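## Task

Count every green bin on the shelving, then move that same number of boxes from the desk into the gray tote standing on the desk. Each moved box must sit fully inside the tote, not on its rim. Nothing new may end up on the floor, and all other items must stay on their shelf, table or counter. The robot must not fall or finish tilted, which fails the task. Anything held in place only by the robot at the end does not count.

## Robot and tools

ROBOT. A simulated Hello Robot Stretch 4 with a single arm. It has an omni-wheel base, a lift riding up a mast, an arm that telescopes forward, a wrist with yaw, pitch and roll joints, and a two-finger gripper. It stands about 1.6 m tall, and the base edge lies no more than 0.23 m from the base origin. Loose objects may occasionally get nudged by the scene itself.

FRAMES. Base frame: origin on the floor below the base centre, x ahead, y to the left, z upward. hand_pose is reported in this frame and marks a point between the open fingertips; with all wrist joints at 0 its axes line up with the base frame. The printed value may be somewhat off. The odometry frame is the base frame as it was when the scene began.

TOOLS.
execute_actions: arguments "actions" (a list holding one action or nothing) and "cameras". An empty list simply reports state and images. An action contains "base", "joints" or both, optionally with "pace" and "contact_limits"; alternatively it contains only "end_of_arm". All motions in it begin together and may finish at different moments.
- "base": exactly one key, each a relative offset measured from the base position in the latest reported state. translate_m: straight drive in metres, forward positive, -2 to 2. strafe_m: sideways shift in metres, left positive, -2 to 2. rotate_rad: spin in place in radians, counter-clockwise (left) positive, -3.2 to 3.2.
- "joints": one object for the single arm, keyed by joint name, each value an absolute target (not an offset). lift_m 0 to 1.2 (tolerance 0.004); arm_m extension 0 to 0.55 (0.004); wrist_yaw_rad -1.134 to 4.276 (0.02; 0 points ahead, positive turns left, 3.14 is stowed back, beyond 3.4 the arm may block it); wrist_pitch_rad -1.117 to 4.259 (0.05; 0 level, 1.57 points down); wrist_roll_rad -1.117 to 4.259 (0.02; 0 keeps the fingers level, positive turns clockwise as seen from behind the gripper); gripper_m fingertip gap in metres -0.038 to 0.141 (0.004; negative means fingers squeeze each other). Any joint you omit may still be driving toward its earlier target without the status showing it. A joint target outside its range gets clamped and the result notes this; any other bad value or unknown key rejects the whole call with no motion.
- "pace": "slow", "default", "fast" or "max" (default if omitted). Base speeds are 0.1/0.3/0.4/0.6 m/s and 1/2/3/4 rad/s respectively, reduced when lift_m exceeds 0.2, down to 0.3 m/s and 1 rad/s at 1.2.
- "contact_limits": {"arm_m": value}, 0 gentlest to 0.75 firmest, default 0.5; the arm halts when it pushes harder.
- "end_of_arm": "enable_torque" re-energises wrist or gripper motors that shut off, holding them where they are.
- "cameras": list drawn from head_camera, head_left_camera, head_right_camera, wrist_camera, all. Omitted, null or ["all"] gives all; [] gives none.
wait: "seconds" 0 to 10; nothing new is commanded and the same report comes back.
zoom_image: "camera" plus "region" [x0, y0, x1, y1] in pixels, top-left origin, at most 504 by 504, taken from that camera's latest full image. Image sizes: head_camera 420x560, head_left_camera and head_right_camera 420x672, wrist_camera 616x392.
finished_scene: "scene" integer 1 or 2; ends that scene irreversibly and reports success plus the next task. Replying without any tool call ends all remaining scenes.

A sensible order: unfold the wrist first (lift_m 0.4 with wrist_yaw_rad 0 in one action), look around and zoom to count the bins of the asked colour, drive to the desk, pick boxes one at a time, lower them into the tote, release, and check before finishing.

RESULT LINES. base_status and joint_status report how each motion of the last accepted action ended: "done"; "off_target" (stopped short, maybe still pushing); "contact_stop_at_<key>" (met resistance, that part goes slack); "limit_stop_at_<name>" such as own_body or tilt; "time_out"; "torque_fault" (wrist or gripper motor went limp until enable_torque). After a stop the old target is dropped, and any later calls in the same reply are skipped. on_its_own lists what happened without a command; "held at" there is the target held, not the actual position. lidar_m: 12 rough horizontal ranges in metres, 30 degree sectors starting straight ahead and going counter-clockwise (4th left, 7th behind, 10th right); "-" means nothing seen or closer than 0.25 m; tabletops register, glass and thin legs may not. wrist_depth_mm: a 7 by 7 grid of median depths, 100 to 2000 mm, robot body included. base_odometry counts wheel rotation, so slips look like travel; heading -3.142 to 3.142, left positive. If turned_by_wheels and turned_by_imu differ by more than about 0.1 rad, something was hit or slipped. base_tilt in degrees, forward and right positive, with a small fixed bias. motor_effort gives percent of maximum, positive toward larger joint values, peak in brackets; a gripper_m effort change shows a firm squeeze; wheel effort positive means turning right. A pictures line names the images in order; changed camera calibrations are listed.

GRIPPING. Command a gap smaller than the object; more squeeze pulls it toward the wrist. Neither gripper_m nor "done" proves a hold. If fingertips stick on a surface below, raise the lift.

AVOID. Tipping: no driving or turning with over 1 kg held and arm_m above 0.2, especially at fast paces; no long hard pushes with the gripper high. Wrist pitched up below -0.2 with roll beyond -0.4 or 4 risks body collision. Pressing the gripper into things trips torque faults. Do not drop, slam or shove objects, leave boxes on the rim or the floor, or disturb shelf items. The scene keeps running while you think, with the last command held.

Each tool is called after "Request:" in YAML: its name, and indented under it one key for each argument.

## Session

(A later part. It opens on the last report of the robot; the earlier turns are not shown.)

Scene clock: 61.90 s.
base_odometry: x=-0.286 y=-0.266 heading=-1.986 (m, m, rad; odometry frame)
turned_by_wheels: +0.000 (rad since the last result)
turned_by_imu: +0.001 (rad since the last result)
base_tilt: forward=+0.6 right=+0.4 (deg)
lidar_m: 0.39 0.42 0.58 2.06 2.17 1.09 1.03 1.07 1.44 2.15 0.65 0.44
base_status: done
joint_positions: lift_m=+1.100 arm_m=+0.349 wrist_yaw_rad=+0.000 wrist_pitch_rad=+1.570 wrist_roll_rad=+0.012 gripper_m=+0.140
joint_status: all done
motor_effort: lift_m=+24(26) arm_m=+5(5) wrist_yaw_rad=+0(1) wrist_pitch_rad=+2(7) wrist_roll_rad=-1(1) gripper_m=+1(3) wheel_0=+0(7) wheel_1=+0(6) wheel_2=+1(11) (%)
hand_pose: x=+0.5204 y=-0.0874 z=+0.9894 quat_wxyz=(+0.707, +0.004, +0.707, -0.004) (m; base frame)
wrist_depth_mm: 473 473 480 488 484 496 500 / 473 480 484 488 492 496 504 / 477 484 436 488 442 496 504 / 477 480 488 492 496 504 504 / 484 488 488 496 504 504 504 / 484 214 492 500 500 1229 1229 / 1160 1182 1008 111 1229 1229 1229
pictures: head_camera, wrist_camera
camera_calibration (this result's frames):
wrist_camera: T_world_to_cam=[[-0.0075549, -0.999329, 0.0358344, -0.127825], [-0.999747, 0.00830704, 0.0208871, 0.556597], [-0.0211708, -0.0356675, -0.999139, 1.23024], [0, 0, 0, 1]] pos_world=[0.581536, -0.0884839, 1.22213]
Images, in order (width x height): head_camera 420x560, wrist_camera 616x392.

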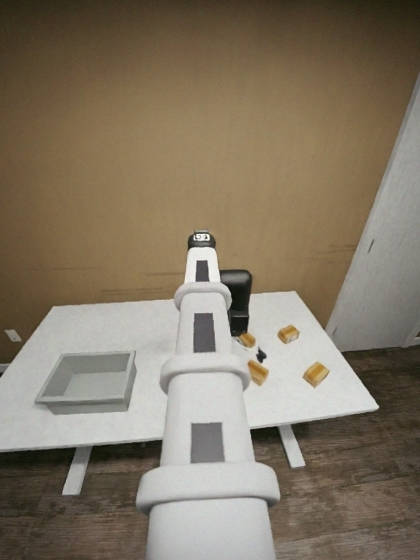

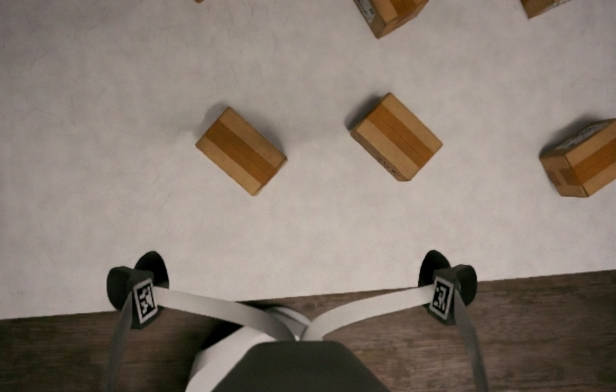

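Request:
execute_actions:
  actions:
    - {"base":{"strafe_m":0.059},"joints":{"lift_m":0.93,"wrist_roll_rad":-0.87,"arm_m":0.454,"gripper_m":0.12},"pace":"fast"}
  cameras: ["head_camera","wrist_camera"]

Scene clock: 64.50 s.
base_odometry: x=-0.232 y=-0.289 heading=-1.987 (m, m, rad; odometry frame)
turned_by_wheels: +0.000 (rad since the last result)
turned_by_imu: +0.000 (rad since the last result)
base_tilt: forward=+0.6 right=+0.3 (deg)
lidar_m: 0.39 0.42 0.56 2.01 2.14 1.09 1.03 1.08 1.45 2.22 0.66 0.45
base_status: done
joint_positions: lift_m=+0.930 arm_m=+0.453 wrist_yaw_rad=+0.000 wrist_pitch_rad=+1.570 wrist_roll_rad=-0.870 gripper_m=+0.120
joint_status: all done
motor_effort: lift_m=+15(23) arm_m=+5(6) wrist_yaw_rad=-1(1) wrist_pitch_rad=+0(2) wrist_roll_rad=+0(4) gripper_m=+1(3) wheel_0=-2(8) wheel_1=+0(9) wheel_2=+0(1) (%)
hand_pose: x=+0.6243 y=-0.0874 z=+0.8201 quat_wxyz=(+0.642, -0.298, +0.641, +0.298) (m; base frame)
wrist_depth_mm: 309 312 315 317 320 276 327 / 310 314 317 320 325 325 329 / 314 317 317 324 325 327 332 / 315 319 320 322 327 330 334 / 317 319 320 276 327 330 325 / 319 319 274 277 329 334 334 / 809 322 324 111 330 336 338
pictures: head_camera, wrist_camera
camera_calibration (this result's frames):
wrist_camera: T_world_to_cam=[[0.766419, -0.641302, 0.0365163, -0.573417], [-0.642183, -0.766252, 0.0214177, 0.37265], [0.0142455, -0.0398651, -0.999104, 1.04077], [0, 0, 0, 1]] pos_world=[0.663961, -0.0406997, 1.05279]
Images, in order (width x height): head_camera 420x560, wrist_camera 616x392.

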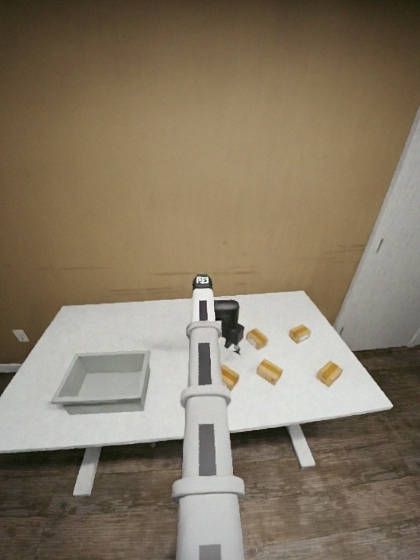

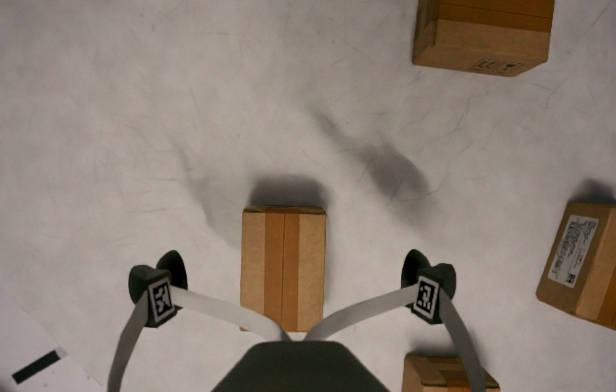

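Request:
execute_actions:
  actions:
    - {"joints":{"lift_m":0.865}}
  cameras: ["wrist_camera"]

Request:
execute_actions:
  actions:
    - {"joints":{"gripper_m":0.03}}
  cameras: ["wrist_camera"]

Scene clock: 66.03 s.
base_odometry: x=-0.232 y=-0.289 heading=-1.987 (m, m, rad; odometry frame)
turned_by_wheels: +0.000 (rad since the last result)
turned_by_imu: +0.000 (rad since the last result)
base_tilt: forward=+0.5 right=+0.4 (deg)
lidar_m: 0.38 0.42 0.55 2.01 2.12 1.08 1.03 1.09 1.45 2.21 0.67 0.45
base_status: not commanded
joint_positions: lift_m=+0.865 arm_m=+0.453 wrist_yaw_rad=+0.000 wrist_pitch_rad=+1.570 wrist_roll_rad=-0.870 gripper_m=+0.120
joint_status: all done
motor_effort: lift_m=+15(12) arm_m=+5(5) wrist_yaw_rad=+0(0) wrist_pitch_rad=-1(1) wrist_roll_rad=-1(2) gripper_m=+3(2) wheel_0=-2(2) wheel_1=+0(0) wheel_2=+0(0) (%)
hand_pose: x=+0.6243 y=-0.0874 z=+0.7551 quat_wxyz=(+0.642, -0.298, +0.641, +0.298) (m; base frame)
wrist_depth_mm: 248 250 253 255 258 242 229 / 249 252 255 257 259 262 264 / 250 253 255 259 260 264 265 / 251 253 256 258 260 265 265 / 252 255 256 211 263 267 268 / 254 255 210 211 263 267 270 / 254 257 259 112 266 268 273
pictures: wrist_camera
camera_calibration (this result's frames):
wrist_camera: T_world_to_cam=[[0.76642, -0.641301, 0.0365162, -0.571047], [-0.642182, -0.766253, 0.0214177, 0.374041], [0.0142454, -0.039865, -0.999104, 0.975868], [0, 0, 0, 1]] pos_world=[0.663962, -0.0406996, 0.987835]
Images, in order (width x height): wrist_camera 616x392.

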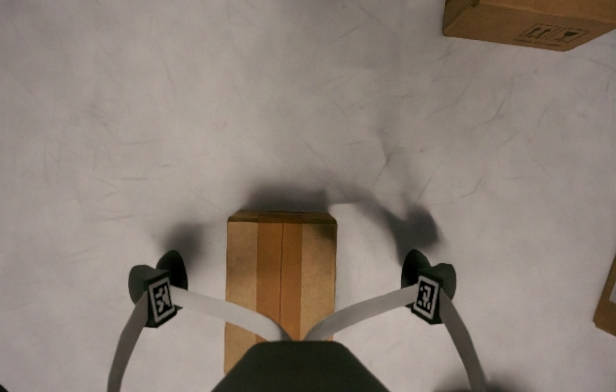

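Scene clock: 67.80 s.
base_odometry: x=-0.232 y=-0.289 heading=-1.987 (m, m, rad; odometry frame)
turned_by_wheels: +0.000 (rad since the last result)
turned_by_imu: +0.000 (rad since the last result)
base_tilt: forward=+0.6 right=+0.4 (deg)
lidar_m: 0.40 0.41 0.57 2.01 2.09 1.10 1.03 1.07 1.43 2.22 0.66 0.42
base_status: not commanded
joint_positions: lift_m=+0.865 arm_m=+0.453 wrist_yaw_rad=+0.000 wrist_pitch_rad=+1.570 wrist_roll_rad=-0.870 gripper_m=+0.030
joint_status: all done
motor_effort: lift_m=+15(15) arm_m=+5(5) wrist_yaw_rad=+0(1) wrist_pitch_rad=-3(0) wrist_roll_rad=+0(1) gripper_m=-12(10) wheel_0=-2(2) wheel_1=-1(0) wheel_2=+0(0) (%)
hand_pose: x=+0.6243 y=-0.0874 z=+0.7551 quat_wxyz=(+0.642, -0.298, +0.641, +0.298) (m; base frame)
wrist_depth_mm: 247 251 252 255 257 243 229 / 249 252 253 255 259 262 264 / 250 252 255 257 259 263 265 / 250 252 255 258 262 264 266 / 252 255 255 201 264 265 268 / 254 255 195 202 193 267 270 / 255 257 258 111 266 267 272
pictures: wrist_camera
camera_calibration (this result's frames):
wrist_camera: T_world_to_cam=[[0.766423, -0.641301, 0.036459, -0.570989], [-0.64218, -0.766253, 0.0214658, 0.373991], [0.0141708, -0.0398651, -0.999105, 0.975916], [0, 0, 0, 1]] pos_world=[0.663959, -0.0406996, 0.987832]
Images, in order (width x height): wrist_camera 616x392.

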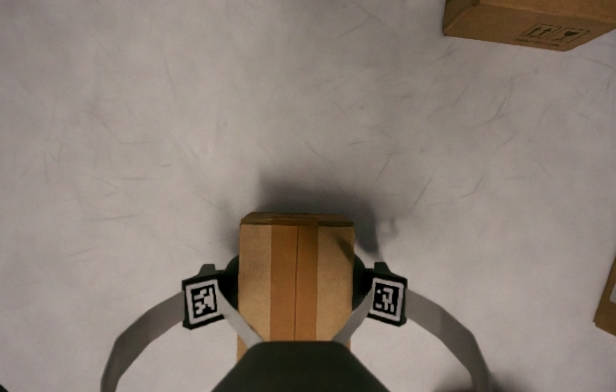

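Request:
execute_actions:
  actions:
    - {"joints":{"lift_m":1.04},"pace":"fast"}
  cameras: ["head_camera"]

Request:
execute_actions:
  actions:
    - {"base":{"strafe_m":0.445},"joints":{"lift_m":1.1,"wrist_roll_rad":0.0,"arm_m":0.40},"pace":"fast"}
  cameras: ["head_camera","wrist_camera"]

Scene clock: 70.00 s.
base_odometry: x=-0.232 y=-0.289 heading=-1.987 (m, m, rad; odometry frame)
turned_by_wheels: +0.000 (rad since the last result)
turned_by_imu: +0.000 (rad since the last result)
base_tilt: forward=+0.5 right=+0.3 (deg)
lidar_m: 0.40 0.42 0.56 2.00 2.13 1.09 1.02 1.08 1.45 2.23 0.65 0.45
base_status: not commanded
joint_positions: lift_m=+1.040 arm_m=+0.453 wrist_yaw_rad=+0.000 wrist_pitch_rad=+1.570 wrist_roll_rad=-0.870 gripper_m=+0.030
joint_status: all done
motor_effort: lift_m=+24(26) arm_m=+5(5) wrist_yaw_rad=-1(0) wrist_pitch_rad=+1(1) wrist_roll_rad=-2(1) gripper_m=-15(11) wheel_0=-1(2) wheel_1=+0(1) wheel_2=+0(0) (%)
hand_pose: x=+0.6243 y=-0.0874 z=+0.9293 quat_wxyz=(+0.642, -0.298, +0.641, +0.298) (m; base frame)
wrist_depth_mm: 373 415 421 424 427 433 436 / 418 421 421 427 427 442 442 / 421 424 427 427 436 436 445 / 418 424 427 430 439 439 442 / 1098 424 430 200 439 439 397 / 904 430 195 202 194 445 452 / 917 917 436 111 392 449 452
pictures: head_camera
Images, in order (width x height): head_camera 420x560.

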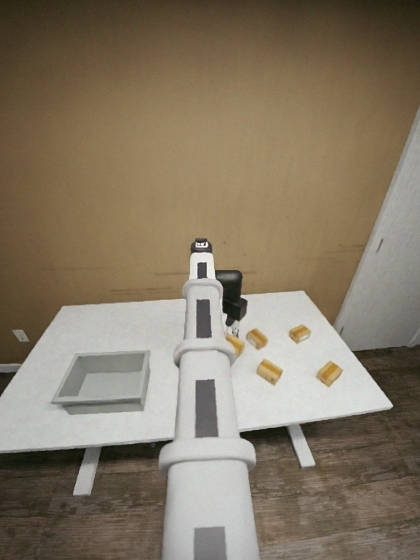

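Scene clock: 72.60 s.
base_odometry: x=+0.175 y=-0.469 heading=-1.986 (m, m, rad; odometry frame)
turned_by_wheels: +0.000 (rad since the last result)
turned_by_imu: +0.000 (rad since the last result)
base_tilt: forward=+0.6 right=+0.3 (deg)
lidar_m: 0.37 0.39 1.63 1.56 1.68 1.11 1.04 1.08 1.48 2.65 0.58 0.39
base_status: done
joint_positions: lift_m=+1.100 arm_m=+0.401 wrist_yaw_rad=+0.000 wrist_pitch_rad=+1.570 wrist_roll_rad=+0.000 gripper_m=+0.030
joint_status: all done
motor_effort: lift_m=+24(26) arm_m=-5(5) wrist_yaw_rad=+1(1) wrist_pitch_rad=+0(1) wrist_roll_rad=+2(8) gripper_m=-15(11) wheel_0=+1(10) wheel_1=+0(10) wheel_2=+0(0) (%)
hand_pose: x=+0.5720 y=-0.0874 z=+0.9894 quat_wxyz=(+0.707, +0.000, +0.707, +0.000) (m; base frame)
wrist_depth_mm: 473 477 480 480 488 492 496 / 473 477 484 488 496 496 496 / 477 484 462 488 455 496 500 / 477 455 488 492 462 504 508 / 480 452 488 200 413 504 508 / 484 407 195 202 193 508 512 / 484 500 492 111 1255 1255 1229
pictures: head_camera, wrist_camera
camera_calibration (this result's frames):
wrist_camera: T_world_to_cam=[[0.00468942, -0.999346, 0.0358463, -0.134452], [-0.999766, -0.00392868, 0.0212635, 0.606762], [-0.0211087, -0.0359376, -0.999131, 1.23125], [0, 0, 0, 1]] pos_world=[0.63324, -0.0877322, 1.22209]
Images, in order (width x height): head_camera 420x560, wrist_camera 616x392.

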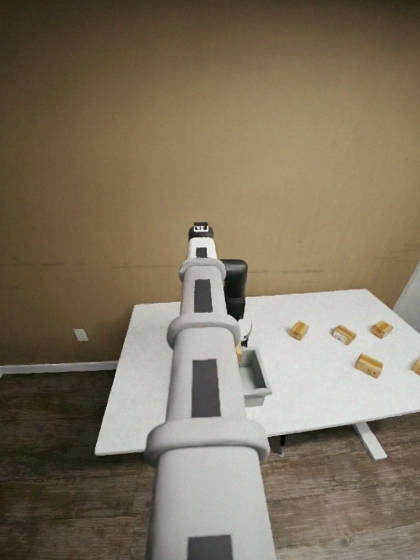

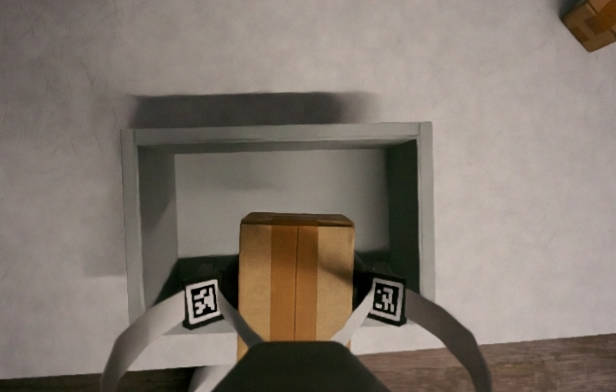

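Request:
execute_actions:
  actions:
    - {"base":{"strafe_m":0.094},"joints":{"lift_m":1.0,"wrist_roll_rad":1.55,"arm_m":0.415},"pace":"fast"}
  cameras: ["head_camera","wrist_camera"]

Scene clock: 76.63 s.
base_odometry: x=+0.261 y=-0.507 heading=-1.987 (m, m, rad; odometry frame)
turned_by_wheels: +0.000 (rad since the last result)
turned_by_imu: +0.000 (rad since the last result)
base_tilt: forward=+0.7 right=+0.3 (deg)
lidar_m: 0.37 0.40 1.56 1.47 1.58 1.10 1.05 1.06 1.50 2.76 0.59 0.42
base_status: done
joint_positions: lift_m=+1.000 arm_m=+0.414 wrist_yaw_rad=+0.000 wrist_pitch_rad=+1.570 wrist_roll_rad=+1.550 gripper_m=+0.030
joint_status: all done
motor_effort: lift_m=+16(23) arm_m=+5(7) wrist_yaw_rad=+0(1) wrist_pitch_rad=-2(1) wrist_roll_rad=+2(4) gripper_m=-10(15) wheel_0=+0(10) wheel_1=-1(11) wheel_2=+0(0) (%)
hand_pose: x=+0.5852 y=-0.0874 z=+0.8900 quat_wxyz=(+0.505, +0.495, +0.505, -0.494) (m; base frame)
wrist_depth_mm: 377 377 368 382 322 1118 1118 / 379 382 384 387 327 1098 1118 / 382 382 382 389 327 1098 1138 / 387 387 387 392 330 904 904 / 392 384 278 200 294 904 917 / 389 389 195 201 194 917 931 / 392 389 277 111 342 407 1138
pictures: head_camera, wrist_camera
camera_calibration (this result's frames):
wrist_camera: T_world_to_cam=[[-0.999051, -0.0257113, 0.0351534, 0.54215], [-0.0249486, 0.999447, 0.021965, 0.138713], [-0.0356988, 0.0210672, -0.999141, 1.14583], [0, 0, 0, 1]] pos_world=[0.586001, -0.148836, 1.12274]
Images, in order (width x height): head_camera 420x560, wrist_camera 616x392.

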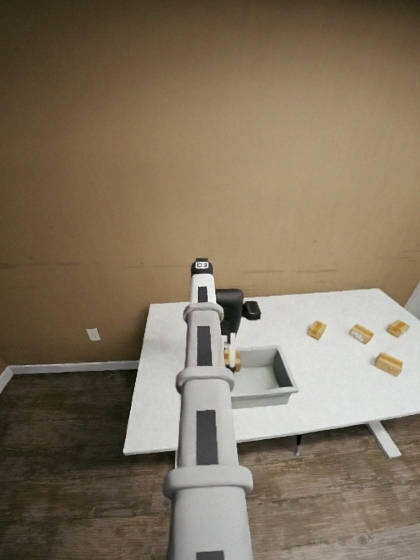

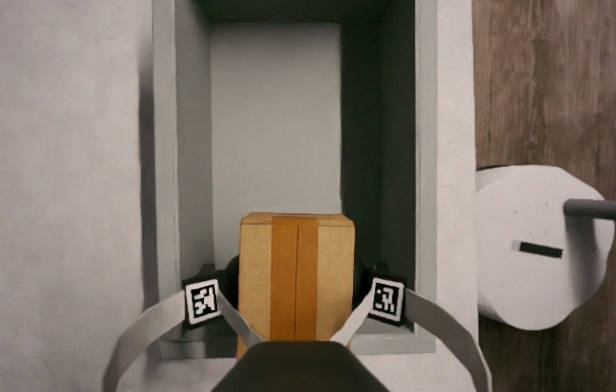

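Request:
execute_actions:
  actions:
    - {"base":{"strafe_m":-0.007},"joints":{"lift_m":0.868}}
  cameras: ["wrist_camera"]

Scene clock: 79.60 s.
base_odometry: x=+0.254 y=-0.504 heading=-1.986 (m, m, rad; odometry frame)
turned_by_wheels: +0.000 (rad since the last result)
turned_by_imu: +0.000 (rad since the last result)
base_tilt: forward=+0.6 right=+0.3 (deg)
lidar_m: 0.38 0.40 1.58 1.48 1.53 1.11 1.04 1.08 1.46 2.76 0.62 0.42
base_status: done
joint_positions: lift_m=+0.868 arm_m=+0.414 wrist_yaw_rad=+0.000 wrist_pitch_rad=+1.570 wrist_roll_rad=+1.550 gripper_m=+0.030
joint_status: all done
motor_effort: lift_m=+15(18) arm_m=+5(5) wrist_yaw_rad=+0(0) wrist_pitch_rad=-1(2) wrist_roll_rad=+2(2) gripper_m=-9(12) wheel_0=+0(8) wheel_1=+1(8) wheel_2=+0(0) (%)
hand_pose: x=+0.5852 y=-0.0874 z=+0.7581 quat_wxyz=(+0.505, +0.495, +0.505, -0.494) (m; base frame)
wrist_depth_mm: 139 195 253 254 256 174 569 / 139 195 252 257 257 175 564 / 139 194 255 257 258 176 569 / 139 194 256 257 260 177 466 / 139 193 257 200 263 176 473 / 141 170 196 201 194 167 469 / 146 166 250 111 248 156 535
pictures: wrist_camera
camera_calibration (this result's frames):
wrist_camera: T_world_to_cam=[[-0.999051, -0.0257053, 0.0351533, 0.546794], [-0.0249426, 0.999448, 0.021965, 0.141608], [-0.0356985, 0.0210674, -0.999141, 1.01398], [0, 0, 0, 1]] pos_world=[0.586005, -0.148836, 0.990772]
Images, in order (width x height): wrist_camera 616x392.

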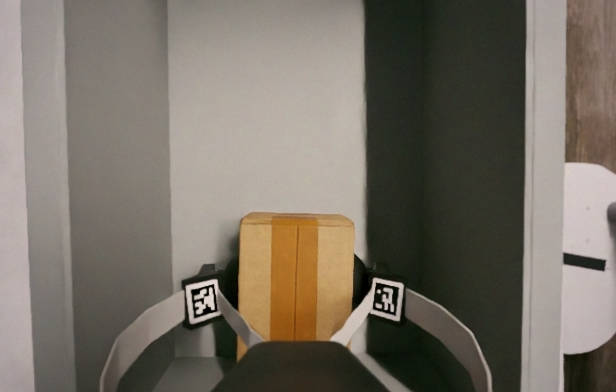

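Request:
execute_actions:
  actions:
    - {"joints":{"gripper_m":0.08}}
  cameras: ["wrist_camera"]

Request:
execute_actions:
  actions:
    - {"joints":{"lift_m":1.0},"pace":"fast"}
  cameras: ["wrist_camera","head_camera"]

Scene clock: 81.67 s.
base_odometry: x=+0.254 y=-0.504 heading=-1.986 (m, m, rad; odometry frame)
turned_by_wheels: +0.000 (rad since the last result)
turned_by_imu: +0.000 (rad since the last result)
base_tilt: forward=+0.7 right=+0.3 (deg)
lidar_m: 0.36 0.39 1.57 1.49 1.55 1.10 1.01 1.11 1.48 2.76 0.60 0.41
base_status: not commanded
joint_positions: lift_m=+0.868 arm_m=+0.414 wrist_yaw_rad=+0.000 wrist_pitch_rad=+1.570 wrist_roll_rad=+1.550 gripper_m=+0.080
joint_status: all done
motor_effort: lift_m=+15(15) arm_m=+5(5) wrist_yaw_rad=+0(0) wrist_pitch_rad=-2(2) wrist_roll_rad=+2(2) gripper_m=-2(13) wheel_0=+0(0) wheel_1=+1(1) wheel_2=+0(0) (%)
hand_pose: x=+0.5852 y=-0.0874 z=+0.7581 quat_wxyz=(+0.505, +0.495, +0.505, -0.494) (m; base frame)
wrist_depth_mm: 139 195 252 254 256 174 559 / 139 195 254 255 256 175 559 / 139 195 255 258 260 176 574 / 139 193 257 259 260 176 469 / 140 193 232 209 262 177 469 / 141 178 203 211 199 177 473 / 146 165 251 111 247 156 535
pictures: wrist_camera
camera_calibration (this result's frames):
wrist_camera: T_world_to_cam=[[-0.999051, -0.025704, 0.0351533, 0.546795], [-0.0249414, 0.999448, 0.021965, 0.141608], [-0.0356985, 0.0210674, -0.999141, 1.01398], [0, 0, 0, 1]] pos_world=[0.586005, -0.148836, 0.990772]
Images, in order (width x height): wrist_camera 616x392.

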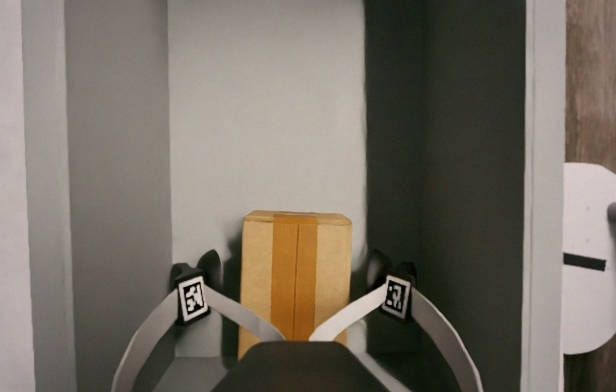

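Scene clock: 82.97 s.
base_odometry: x=+0.254 y=-0.504 heading=-1.986 (m, m, rad; odometry frame)
turned_by_wheels: +0.000 (rad since the last result)
turned_by_imu: +0.000 (rad since the last result)
base_tilt: forward=+0.6 right=+0.3 (deg)
lidar_m: 0.37 0.40 1.56 1.47 1.59 1.12 1.02 1.11 1.46 2.76 0.58 0.43
base_status: not commanded
joint_positions: lift_m=+1.000 arm_m=+0.414 wrist_yaw_rad=+0.000 wrist_pitch_rad=+1.570 wrist_roll_rad=+1.550 gripper_m=+0.080
joint_status: all done
motor_effort: lift_m=+24(25) arm_m=+5(5) wrist_yaw_rad=+0(0) wrist_pitch_rad=-3(1) wrist_roll_rad=+2(3) gripper_m=-1(0) wheel_0=+0(1) wheel_1=+1(1) wheel_2=+0(0) (%)
hand_pose: x=+0.5852 y=-0.0874 z=+0.8894 quat_wxyz=(+0.505, +0.495, +0.505, -0.494) (m; base frame)
wrist_depth_mm: 375 377 351 379 322 1098 1098 / 379 379 379 382 325 1118 1118 / 384 382 382 387 325 1118 1118 / 384 384 384 389 330 904 917 / 384 389 387 343 294 917 904 / 389 392 202 342 200 904 931 / 389 394 277 111 285 1138 1118
pictures: head_camera, wrist_camera
camera_calibration (this result's frames):
wrist_camera: T_world_to_cam=[[-0.999051, -0.0257022, 0.0351533, 0.542183], [-0.0249395, 0.999448, 0.0219651, 0.138723], [-0.0356984, 0.0210675, -0.999141, 1.14516], [0, 0, 0, 1]] pos_world=[0.586009, -0.148836, 1.12207]
Images, in order (width x height): head_camera 420x560, wrist_camera 616x392.

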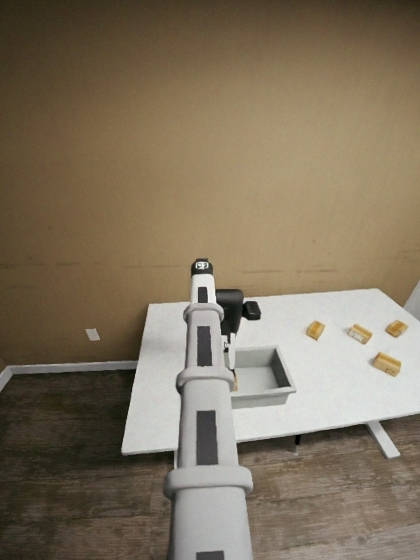

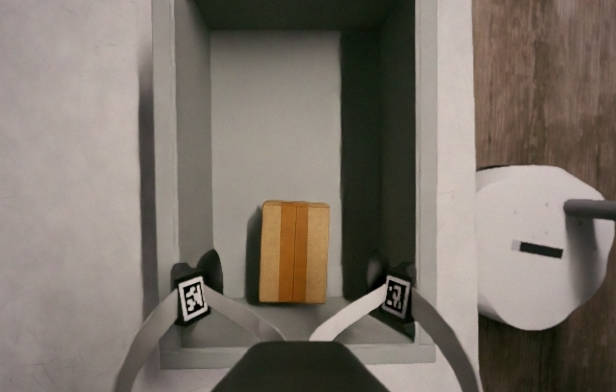

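Request:
execute_actions:
  actions:
    - {"base":{"strafe_m":-0.71},"joints":{"lift_m":1.01,"wrist_roll_rad":0.78,"arm_m":0.467,"gripper_m":0.14},"pace":"max"}
  cameras: ["wrist_camera"]

Scene clock: 87.17 s.
base_odometry: x=-0.395 y=-0.218 heading=-1.987 (m, m, rad; odometry frame)
turned_by_wheels: +0.000 (rad since the last result)
turned_by_imu: -0.001 (rad since the last result)
base_tilt: forward=+0.6 right=+0.3 (deg)
lidar_m: 0.41 0.41 0.57 2.20 1.52 1.08 1.00 1.07 1.45 2.05 0.65 0.46
base_status: done
joint_positions: lift_m=+1.010 arm_m=+0.466 wrist_yaw_rad=+0.000 wrist_pitch_rad=+1.570 wrist_roll_rad=+0.780 gripper_m=+0.140
joint_status: all done
motor_effort: lift_m=+22(27) arm_m=+5(6) wrist_yaw_rad=+0(1) wrist_pitch_rad=+2(2) wrist_roll_rad=-1(5) gripper_m=+1(2) wheel_0=-2(11) wheel_1=+0(11) wheel_2=+0(1) (%)
hand_pose: x=+0.6373 y=-0.0874 z=+0.8995 quat_wxyz=(+0.654, +0.269, +0.654, -0.269) (m; base frame)
wrist_depth_mm: 387 392 394 394 399 404 404 / 387 392 397 397 402 355 413 / 389 347 397 399 407 404 410 / 392 397 397 402 404 407 418 / 394 399 399 355 410 410 1118 / 397 214 399 407 407 1118 1138 / 399 402 404 111 410 931 1160
pictures: wrist_camera
camera_calibration (this result's frames):
wrist_camera: T_world_to_cam=[[-0.699959, -0.713312, 0.0352603, 0.343038], [-0.713064, 0.700773, 0.021389, 0.55272], [-0.0399665, -0.0101714, -0.999149, 1.15711], [0, 0, 0, 1]] pos_world=[0.680483, -0.130868, 1.13221]
Images, in order (width x height): wrist_camera 616x392.

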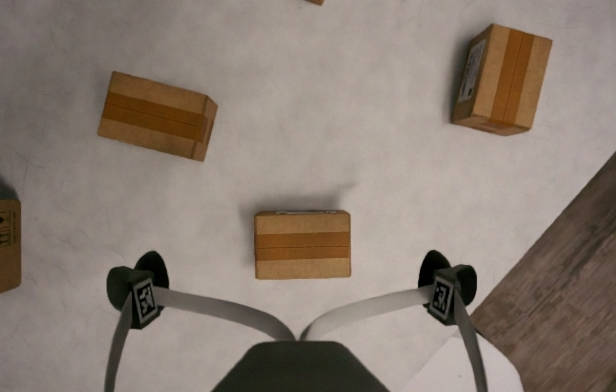

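Request:
execute_actions:
  actions:
    - {"base":{"strafe_m":-0.011},"joints":{"lift_m":0.866},"pace":"fast"}
  cameras: ["wrist_camera"]

Request:
execute_actions:
  actions:
    - {"joints":{"gripper_m":0.06}}
  cameras: ["wrist_camera"]

Scene clock: 89.33 s.
base_odometry: x=-0.405 y=-0.213 heading=-1.986 (m, m, rad; odometry frame)
turned_by_wheels: +0.000 (rad since the last result)
turned_by_imu: +0.000 (rad since the last result)
base_tilt: forward=+0.6 right=+0.3 (deg)
lidar_m: 0.42 0.43 0.58 2.21 1.54 1.06 1.03 1.07 1.46 2.02 0.70 0.48
base_status: done
joint_positions: lift_m=+0.866 arm_m=+0.466 wrist_yaw_rad=+0.000 wrist_pitch_rad=+1.570 wrist_roll_rad=+0.780 gripper_m=+0.140
joint_status: all done
motor_effort: lift_m=+15(20) arm_m=+5(5) wrist_yaw_rad=-1(0) wrist_pitch_rad=-1(1) wrist_roll_rad=-1(2) gripper_m=-3(0) wheel_0=+1(9) wheel_1=+0(9) wheel_2=+0(1) (%)
hand_pose: x=+0.6373 y=-0.0874 z=+0.7561 quat_wxyz=(+0.654, +0.269, +0.654, -0.269) (m; base frame)
wrist_depth_mm: 202 252 252 255 258 259 246 / 202 209 254 257 260 262 241 / 204 242 256 257 260 263 264 / 253 255 257 262 262 265 265 / 253 255 257 213 264 267 267 / 255 213 211 211 214 267 270 / 257 260 262 112 265 268 271
pictures: wrist_camera
camera_calibration (this result's frames):
wrist_camera: T_world_to_cam=[[-0.699956, -0.713315, 0.0352604, 0.348096], [-0.713067, 0.70077, 0.0213891, 0.555792], [-0.0399666, -0.0101716, -0.999149, 1.01386], [0, 0, 0, 1]] pos_world=[0.680489, -0.130868, 0.988835]
Images, in order (width x height): wrist_camera 616x392.

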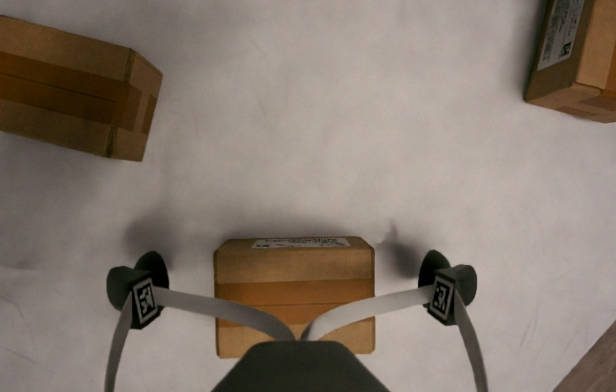

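Scene clock: 91.13 s.
base_odometry: x=-0.405 y=-0.213 heading=-1.986 (m, m, rad; odometry frame)
turned_by_wheels: +0.000 (rad since the last result)
turned_by_imu: +0.000 (rad since the last result)
base_tilt: forward=+0.5 right=+0.3 (deg)
lidar_m: 0.43 0.42 0.59 2.18 1.55 1.05 1.01 1.05 1.42 2.03 0.66 0.46
base_status: not commanded
joint_positions: lift_m=+0.866 arm_m=+0.466 wrist_yaw_rad=+0.000 wrist_pitch_rad=+1.570 wrist_roll_rad=+0.780 gripper_m=+0.060
joint_status: all done
motor_effort: lift_m=+15(15) arm_m=+5(5) wrist_yaw_rad=+0(0) wrist_pitch_rad=-1(0) wrist_roll_rad=-1(0) gripper_m=-12(12) wheel_0=+1(1) wheel_1=+0(0) wheel_2=+0(0) (%)
hand_pose: x=+0.6373 y=-0.0874 z=+0.7561 quat_wxyz=(+0.654, +0.269, +0.654, -0.269) (m; base frame)
wrist_depth_mm: 203 252 255 255 256 260 246 / 203 211 256 256 258 262 241 / 204 242 256 258 259 262 265 / 254 255 257 258 262 264 266 / 255 256 246 205 263 266 267 / 256 256 202 202 203 267 270 / 258 259 260 112 266 268 271
pictures: wrist_camera
camera_calibration (this result's frames):
wrist_camera: T_world_to_cam=[[-0.699956, -0.713315, 0.0352603, 0.348096], [-0.713066, 0.70077, 0.021389, 0.555792], [-0.0399665, -0.0101716, -0.999149, 1.01386], [0, 0, 0, 1]] pos_world=[0.680489, -0.130868, 0.988835]
Images, in order (width x height): wrist_camera 616x392.

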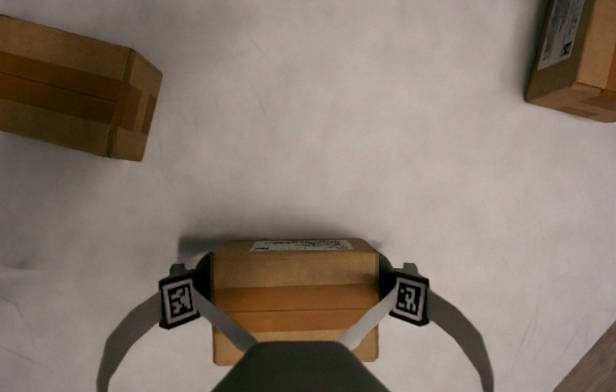

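Request:
execute_actions:
  actions:
    - {"joints":{"lift_m":1.01,"wrist_roll_rad":1.55,"arm_m":0.416},"pace":"fast"}
  cameras: []

Request:
execute_actions:
  actions:
    - {"base":{"strafe_m":0.541},"pace":"max"}
  cameras: ["wrist_camera"]

Scene clock: 93.30 s.
base_odometry: x=-0.405 y=-0.213 heading=-1.986 (m, m, rad; odometry frame)
turned_by_wheels: +0.000 (rad since the last result)
turned_by_imu: +0.000 (rad since the last result)
base_tilt: forward=+0.6 right=+0.3 (deg)
lidar_m: 0.42 0.44 0.60 2.17 1.52 1.08 0.99 1.06 1.47 2.02 0.68 0.48
base_status: not commanded
joint_positions: lift_m=+1.010 arm_m=+0.417 wrist_yaw_rad=+0.000 wrist_pitch_rad=+1.570 wrist_roll_rad=+1.550 gripper_m=+0.060
joint_status: all done
motor_effort: lift_m=+24(26) arm_m=-5(6) wrist_yaw_rad=+0(1) wrist_pitch_rad=-2(2) wrist_roll_rad=+2(7) gripper_m=-8(11) wheel_0=+1(1) wheel_1=+0(0) wheel_2=+0(0) (%)
hand_pose: x=+0.5880 y=-0.0874 z=+0.8993 quat_wxyz=(+0.505, +0.495, +0.505, -0.494) (m; base frame)
wrist_depth_mm: 342 389 389 397 397 1118 1118 / 389 392 394 397 404 1098 1118 / 389 394 397 402 404 1098 1138 / 392 394 399 402 404 931 931 / 345 397 245 204 404 904 946 / 397 399 201 203 204 946 931 / 399 402 404 112 413 1160 1160
pictures: none
No camera images: the call's "cameras" was empty. Leave "cameras" out to get every camera's image.

Scene clock: 96.13 s.
base_odometry: x=+0.090 y=-0.432 heading=-1.986 (m, m, rad; odometry frame)
turned_by_wheels: +0.000 (rad since the last result)
turned_by_imu: +0.000 (rad since the last result)
base_tilt: forward=+0.6 right=+0.3 (deg)
lidar_m: 0.38 0.41 0.55 1.62 1.74 1.11 1.03 1.08 1.45 2.57 0.61 0.41
base_status: done
joint_positions: lift_m=+1.010 arm_m=+0.417 wrist_yaw_rad=+0.000 wrist_pitch_rad=+1.570 wrist_roll_rad=+1.550 gripper_m=+0.060
joint_status: not commanded
motor_effort: lift_m=+24(24) arm_m=-5(5) wrist_yaw_rad=+0(0) wrist_pitch_rad=-1(1) wrist_roll_rad=+2(2) gripper_m=-14(10) wheel_0=+2(9) wheel_1=+1(10) wheel_2=+0(0) (%)
hand_pose: x=+0.5880 y=-0.0874 z=+0.8994 quat_wxyz=(+0.505, +0.495, +0.505, -0.494) (m; base frame)
wrist_depth_mm: 387 389 392 397 399 1098 1118 / 387 394 397 399 399 1118 1118 / 389 394 399 399 402 1138 1118 / 392 394 397 399 402 931 931 / 394 394 245 206 287 931 917 / 397 397 201 202 202 946 946 / 399 399 287 111 307 1182 1182
pictures: wrist_camera
camera_calibration (this result's frames):
wrist_camera: T_world_to_cam=[[-0.999058, -0.0255022, 0.0351137, 0.544717], [-0.0247403, 0.999453, 0.0219641, 0.138458], [-0.0356546, 0.0210746, -0.999142, 1.1552], [0, 0, 0, 1]] pos_world=[0.588818, -0.148837, 1.13204]
Images, in order (width x height): wrist_camera 616x392.

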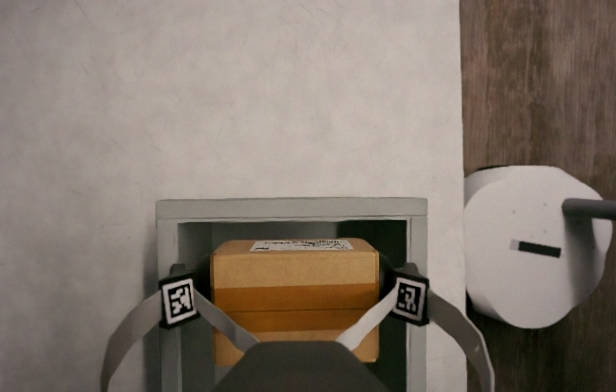

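Request:
execute_actions:
  actions:
    - {"joints":{"lift_m":0.868}}
  cameras: ["wrist_camera"]

Request:
execute_actions:
  actions:
    - {"joints":{"gripper_m":0.097}}
  cameras: ["wrist_camera"]

Scene clock: 98.23 s.
base_odometry: x=+0.090 y=-0.432 heading=-1.986 (m, m, rad; odometry frame)
turned_by_wheels: +0.000 (rad since the last result)
turned_by_imu: +0.000 (rad since the last result)
base_tilt: forward=+0.6 right=+0.3 (deg)
lidar_m: 0.39 0.39 0.52 1.64 1.73 1.06 1.04 1.08 1.47 2.59 0.63 0.45
base_status: not commanded
joint_positions: lift_m=+0.868 arm_m=+0.417 wrist_yaw_rad=+0.000 wrist_pitch_rad=+1.570 wrist_roll_rad=+1.550 gripper_m=+0.060
joint_status: all done
motor_effort: lift_m=+15(23) arm_m=-5(5) wrist_yaw_rad=+0(0) wrist_pitch_rad=+1(2) wrist_roll_rad=+2(1) gripper_m=-8(13) wheel_0=+2(2) wheel_1=+1(1) wheel_2=+0(0) (%)
hand_pose: x=+0.5880 y=-0.0874 z=+0.7581 quat_wxyz=(+0.505, +0.495, +0.505, -0.494) (m; base frame)
wrist_depth_mm: 252 252 254 257 258 260 991 / 252 254 257 258 260 263 976 / 255 256 258 260 263 265 991 / 254 256 259 260 264 266 778 / 140 140 142 143 145 145 788 / 144 178 202 202 203 159 798 / 143 198 260 111 259 155 891
pictures: wrist_camera
camera_calibration (this result's frames):
wrist_camera: T_world_to_cam=[[-0.999058, -0.0255016, 0.0351137, 0.549673], [-0.0247397, 0.999453, 0.0219641, 0.141561], [-0.0356546, 0.0210747, -0.999142, 1.01407], [0, 0, 0, 1]] pos_world=[0.588814, -0.148837, 0.99079]
Images, in order (width x height): wrist_camera 616x392.

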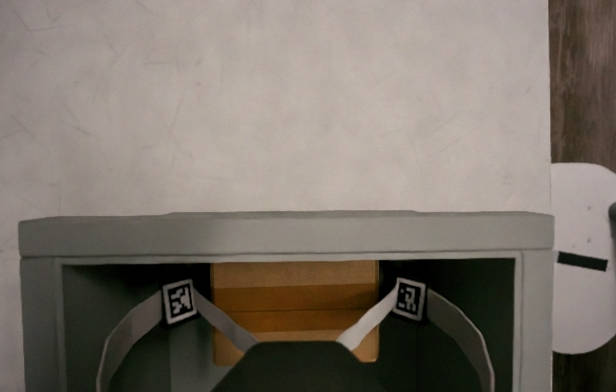

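Scene clock: 99.43 s.
base_odometry: x=+0.090 y=-0.432 heading=-1.986 (m, m, rad; odometry frame)
turned_by_wheels: +0.000 (rad since the last result)
turned_by_imu: +0.000 (rad since the last result)
base_tilt: forward=+0.6 right=+0.3 (deg)
lidar_m: 0.38 0.38 0.53 1.66 1.76 1.07 1.03 1.09 1.47 2.59 0.63 0.43
base_status: not commanded
joint_positions: lift_m=+0.868 arm_m=+0.417 wrist_yaw_rad=+0.000 wrist_pitch_rad=+1.570 wrist_roll_rad=+1.550 gripper_m=+0.097
joint_status: all done
motor_effort: lift_m=+15(15) arm_m=-5(5) wrist_yaw_rad=+0(0) wrist_pitch_rad=+0(1) wrist_roll_rad=+3(2) gripper_m=-1(12) wheel_0=+2(2) wheel_1=+1(1) wheel_2=+0(0) (%)
hand_pose: x=+0.5880 y=-0.0874 z=+0.7581 quat_wxyz=(+0.505, +0.495, +0.505, -0.494) (m; base frame)
wrist_depth_mm: 252 252 256 257 259 263 976 / 253 254 258 257 260 264 976 / 254 257 257 260 263 264 1008 / 256 257 259 262 265 265 768 / 139 140 142 144 145 145 798 / 144 185 209 212 202 160 788 / 143 185 260 111 262 160 904
pictures: wrist_camera
camera_calibration (this result's frames):
wrist_camera: T_world_to_cam=[[-0.999058, -0.0255017, 0.0351138, 0.549672], [-0.0247398, 0.999453, 0.0219641, 0.141561], [-0.0356547, 0.0210747, -0.999142, 1.01407], [0, 0, 0, 1]] pos_world=[0.588813, -0.148837, 0.99079]
Images, in order (width x height): wrist_camera 616x392.

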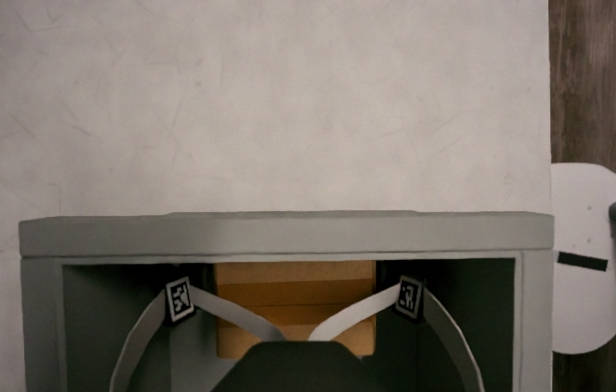

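Request:
execute_actions:
  actions:
    - {"joints":{"lift_m":1.02,"gripper_m":0.107},"pace":"fast"}
  cameras: ["wrist_camera"]

Scene clock: 101.13 s.
base_odometry: x=+0.090 y=-0.432 heading=-1.986 (m, m, rad; odometry frame)
turned_by_wheels: +0.000 (rad since the last result)
turned_by_imu: +0.000 (rad since the last result)
base_tilt: forward=+0.6 right=+0.3 (deg)
lidar_m: 0.38 0.42 0.54 1.65 1.75 1.09 1.02 1.07 1.47 2.58 0.62 0.42
base_status: not commanded
joint_positions: lift_m=+1.020 arm_m=+0.417 wrist_yaw_rad=+0.000 wrist_pitch_rad=+1.570 wrist_roll_rad=+1.550 gripper_m=+0.107
joint_status: all done
motor_effort: lift_m=+24(23) arm_m=-5(5) wrist_yaw_rad=+1(0) wrist_pitch_rad=-2(0) wrist_roll_rad=+2(1) gripper_m=-2(2) wheel_0=+2(2) wheel_1=+1(1) wheel_2=+0(0) (%)
hand_pose: x=+0.5881 y=-0.0874 z=+0.9094 quat_wxyz=(+0.505, +0.495, +0.505, -0.494) (m; base frame)
wrist_depth_mm: 397 399 402 404 404 1118 1118 / 397 399 402 410 413 1138 1138 / 399 407 407 410 413 1118 1160 / 402 410 407 413 418 931 931 / 407 407 377 364 359 931 946 / 404 407 322 413 220 931 1060 / 410 407 366 111 320 1182 1182
pictures: wrist_camera
camera_calibration (this result's frames):
wrist_camera: T_world_to_cam=[[-0.999062, -0.0255252, 0.0349713, 0.544531], [-0.0247665, 0.999452, 0.0219605, 0.138258], [-0.0355127, 0.0210738, -0.999147, 1.16511], [0, 0, 0, 1]] pos_world=[0.588821, -0.148837, 1.14204]
Images, in order (width x height): wrist_camera 616x392.

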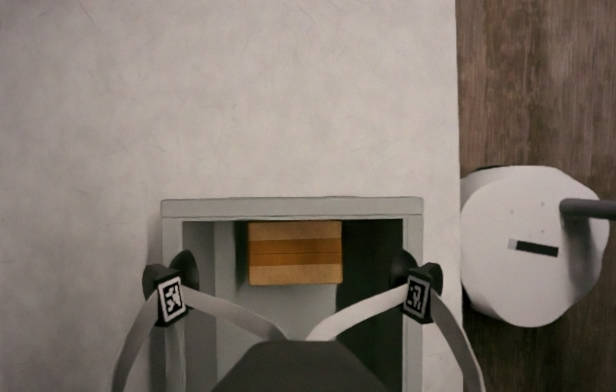

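Request:
execute_actions:
  actions:
    - {"base":{"strafe_m":-0.791},"joints":{"wrist_roll_rad":-0.54,"arm_m":0.44,"gripper_m":0.14},"pace":"max"}
  cameras: ["wrist_camera"]

Scene clock: 105.10 s.
base_odometry: x=-0.634 y=-0.112 heading=-1.986 (m, m, rad; odometry frame)
turned_by_wheels: +0.000 (rad since the last result)
turned_by_imu: -0.001 (rad since the last result)
base_tilt: forward=+0.7 right=+0.2 (deg)
lidar_m: 0.43 0.46 0.61 2.45 1.54 1.07 1.01 1.04 1.43 1.78 1.78 0.45
base_status: done
joint_positions: lift_m=+1.020 arm_m=+0.439 wrist_yaw_rad=+0.000 wrist_pitch_rad=+1.570 wrist_roll_rad=-0.540 gripper_m=+0.140
joint_status: all done
motor_effort: lift_m=+24(24) arm_m=+5(7) wrist_yaw_rad=+0(1) wrist_pitch_rad=-2(0) wrist_roll_rad=-1(4) gripper_m=-1(3) wheel_0=-1(10) wheel_1=+0(11) wheel_2=+0(1) (%)
hand_pose: x=+0.6102 y=-0.0874 z=+0.9094 quat_wxyz=(+0.682, -0.189, +0.681, +0.188) (m; base frame)
wrist_depth_mm: 397 402 402 404 364 415 418 / 394 402 404 407 413 418 960 / 399 402 410 410 415 418 1160 / 399 402 410 415 418 421 1138 / 404 407 407 366 421 1138 1182 / 1118 213 413 415 421 1160 1160 / 1118 917 904 111 421 1160 1182
pictures: wrist_camera
camera_calibration (this result's frames):
wrist_camera: T_world_to_cam=[[0.517123, -0.855142, 0.0362698, -0.432243], [-0.855911, -0.516685, 0.0212754, 0.514074], [0.000546548, -0.0420457, -0.999116, 1.13838], [0, 0, 0, 1]] pos_world=[0.662902, -0.0561505, 1.14211]
Images, in order (width x height): wrist_camera 616x392.

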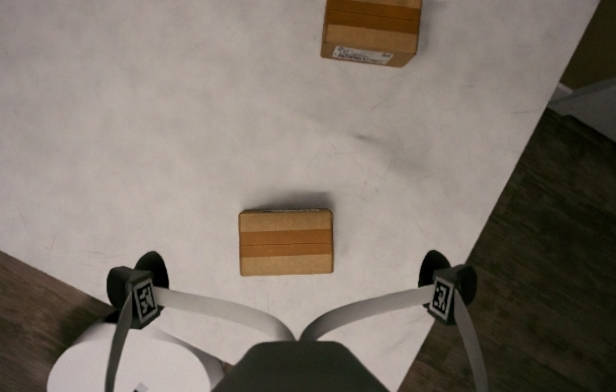

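Request:
execute_actions:
  actions:
    - {"base":{"strafe_m":0.008},"joints":{"lift_m":0.866,"wrist_roll_rad":-0.56},"pace":"fast"}
  cameras: ["wrist_camera"]

Request:
execute_actions:
  actions:
    - {"joints":{"gripper_m":0.06}}
  cameras: ["wrist_camera"]

Scene clock: 107.10 s.
base_odometry: x=-0.627 y=-0.116 heading=-1.986 (m, m, rad; odometry frame)
turned_by_wheels: +0.000 (rad since the last result)
turned_by_imu: +0.000 (rad since the last result)
base_tilt: forward=+0.7 right=+0.3 (deg)
lidar_m: 0.43 0.44 0.61 2.46 1.52 1.07 1.02 1.05 1.42 1.79 1.79 0.46
base_status: done
joint_positions: lift_m=+0.866 arm_m=+0.439 wrist_yaw_rad=+0.000 wrist_pitch_rad=+1.570 wrist_roll_rad=-0.560 gripper_m=+0.140
joint_status: all done
motor_effort: lift_m=+15(20) arm_m=+5(5) wrist_yaw_rad=+0(0) wrist_pitch_rad=+0(0) wrist_roll_rad=+0(3) gripper_m=-2(2) wheel_0=+2(10) wheel_1=-1(7) wheel_2=+0(1) (%)
hand_pose: x=+0.6102 y=-0.0874 z=+0.7561 quat_wxyz=(+0.680, -0.195, +0.679, +0.195) (m; base frame)
wrist_depth_mm: 248 251 253 255 259 262 264 / 250 252 255 257 259 263 265 / 252 254 256 259 262 264 266 / 253 254 257 259 263 266 267 / 253 257 256 213 264 267 270 / 255 213 211 213 214 268 272 / 257 258 260 111 267 270 1008
pictures: wrist_camera
camera_calibration (this result's frames):
wrist_camera: T_world_to_cam=[[0.534125, -0.844627, 0.0362838, -0.436153], [-0.845405, -0.533702, 0.0212842, 0.509435], [0.0013875, -0.0420429, -0.999115, 0.984724], [0, 0, 0, 1]] pos_world=[0.662272, -0.0550993, 0.988835]
Images, in order (width x height): wrist_camera 616x392.

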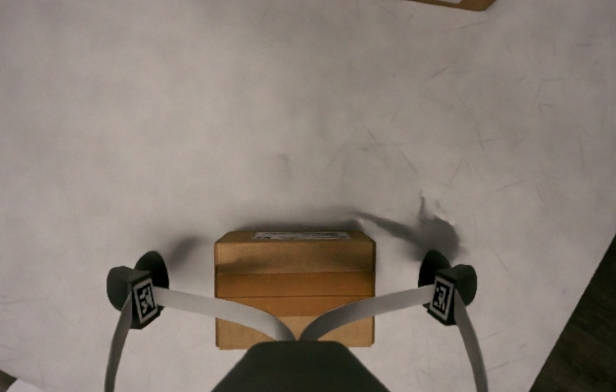

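Scene clock: 108.90 s.
base_odometry: x=-0.627 y=-0.116 heading=-1.986 (m, m, rad; odometry frame)
turned_by_wheels: +0.000 (rad since the last result)
turned_by_imu: +0.000 (rad since the last result)
base_tilt: forward=+0.5 right=+0.3 (deg)
lidar_m: 0.42 0.45 0.62 2.46 1.53 1.09 1.01 1.03 1.43 1.76 1.80 0.48
base_status: not commanded
joint_positions: lift_m=+0.866 arm_m=+0.439 wrist_yaw_rad=+0.000 wrist_pitch_rad=+1.570 wrist_roll_rad=-0.560 gripper_m=+0.060
joint_status: all done
motor_effort: lift_m=+15(15) arm_m=+5(5) wrist_yaw_rad=+0(0) wrist_pitch_rad=-1(1) wrist_roll_rad=+0(1) gripper_m=-8(7) wheel_0=+2(2) wheel_1=-1(1) wheel_2=+0(0) (%)
hand_pose: x=+0.6102 y=-0.0874 z=+0.7561 quat_wxyz=(+0.680, -0.195, +0.679, +0.195) (m; base frame)
wrist_depth_mm: 247 251 253 257 259 262 262 / 250 253 255 257 259 264 264 / 251 253 256 258 262 263 267 / 252 254 258 260 264 265 267 / 253 257 215 202 264 265 268 / 255 256 202 204 204 267 271 / 255 259 262 111 267 268 1008
pictures: wrist_camera
camera_calibration (this result's frames):
wrist_camera: T_world_to_cam=[[0.534125, -0.844626, 0.0362839, -0.436154], [-0.845404, -0.533703, 0.021284, 0.509436], [0.00138777, -0.0420429, -0.999115, 0.984724], [0, 0, 0, 1]] pos_world=[0.662273, -0.0550992, 0.988835]
Images, in order (width x height): wrist_camera 616x392.

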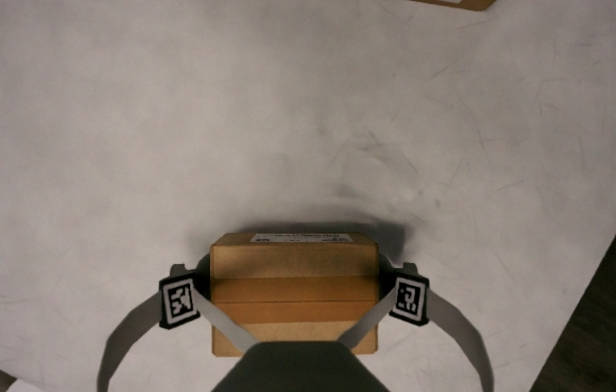

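Request:
execute_actions:
  actions:
    - {"base":{"strafe_m":0.866},"joints":{"lift_m":1.02,"wrist_roll_rad":1.55,"arm_m":0.415},"pace":"fast"}
  cameras: ["wrist_camera","head_camera"]

Scene clock: 112.77 s.
base_odometry: x=+0.166 y=-0.465 heading=-1.986 (m, m, rad; odometry frame)
turned_by_wheels: +0.000 (rad since the last result)
turned_by_imu: +0.000 (rad since the last result)
base_tilt: forward=+0.6 right=+0.3 (deg)
lidar_m: 0.37 0.39 1.67 1.56 1.66 1.11 1.04 1.09 1.48 2.65 0.57 0.40
base_status: done
joint_positions: lift_m=+1.020 arm_m=+0.416 wrist_yaw_rad=+0.000 wrist_pitch_rad=+1.570 wrist_roll_rad=+1.550 gripper_m=+0.060
joint_status: all done
motor_effort: lift_m=+24(26) arm_m=-5(5) wrist_yaw_rad=+0(0) wrist_pitch_rad=-3(2) wrist_roll_rad=+1(5) gripper_m=-14(12) wheel_0=+0(11) wheel_1=-3(11) wheel_2=+0(0) (%)
hand_pose: x=+0.5870 y=-0.0874 z=+0.9093 quat_wxyz=(+0.505, +0.495, +0.505, -0.494) (m; base frame)
wrist_depth_mm: 392 399 402 407 410 1098 1118 / 399 399 402 402 404 1118 1160 / 399 402 357 359 325 1118 1160 / 402 404 370 362 368 931 946 / 407 407 215 203 297 946 931 / 404 407 201 203 204 960 1182 / 410 410 294 111 314 1160 1160
pictures: head_camera, wrist_camera
camera_calibration (this result's frames):
wrist_camera: T_world_to_cam=[[-0.999055, -0.0256637, 0.0350723, 0.543411], [-0.0249028, 0.999449, 0.021963, 0.138311], [-0.0356166, 0.0210689, -0.999143, 1.16512], [0, 0, 0, 1]] pos_world=[0.587839, -0.148836, 1.14202]
Images, in order (width x height): head_camera 420x560, wrist_camera 616x392.

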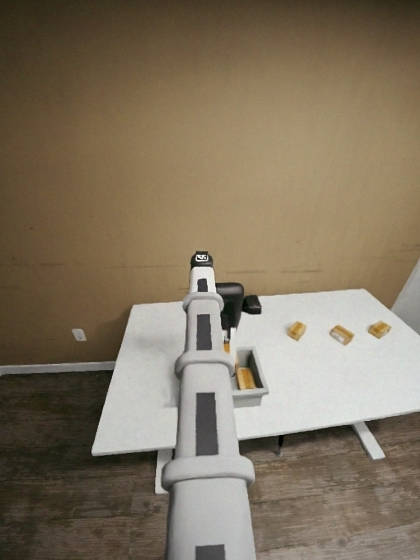

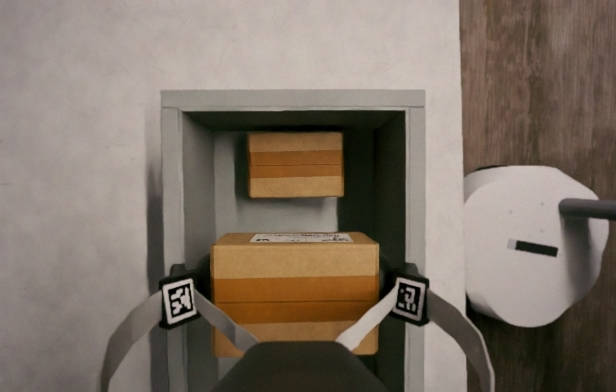

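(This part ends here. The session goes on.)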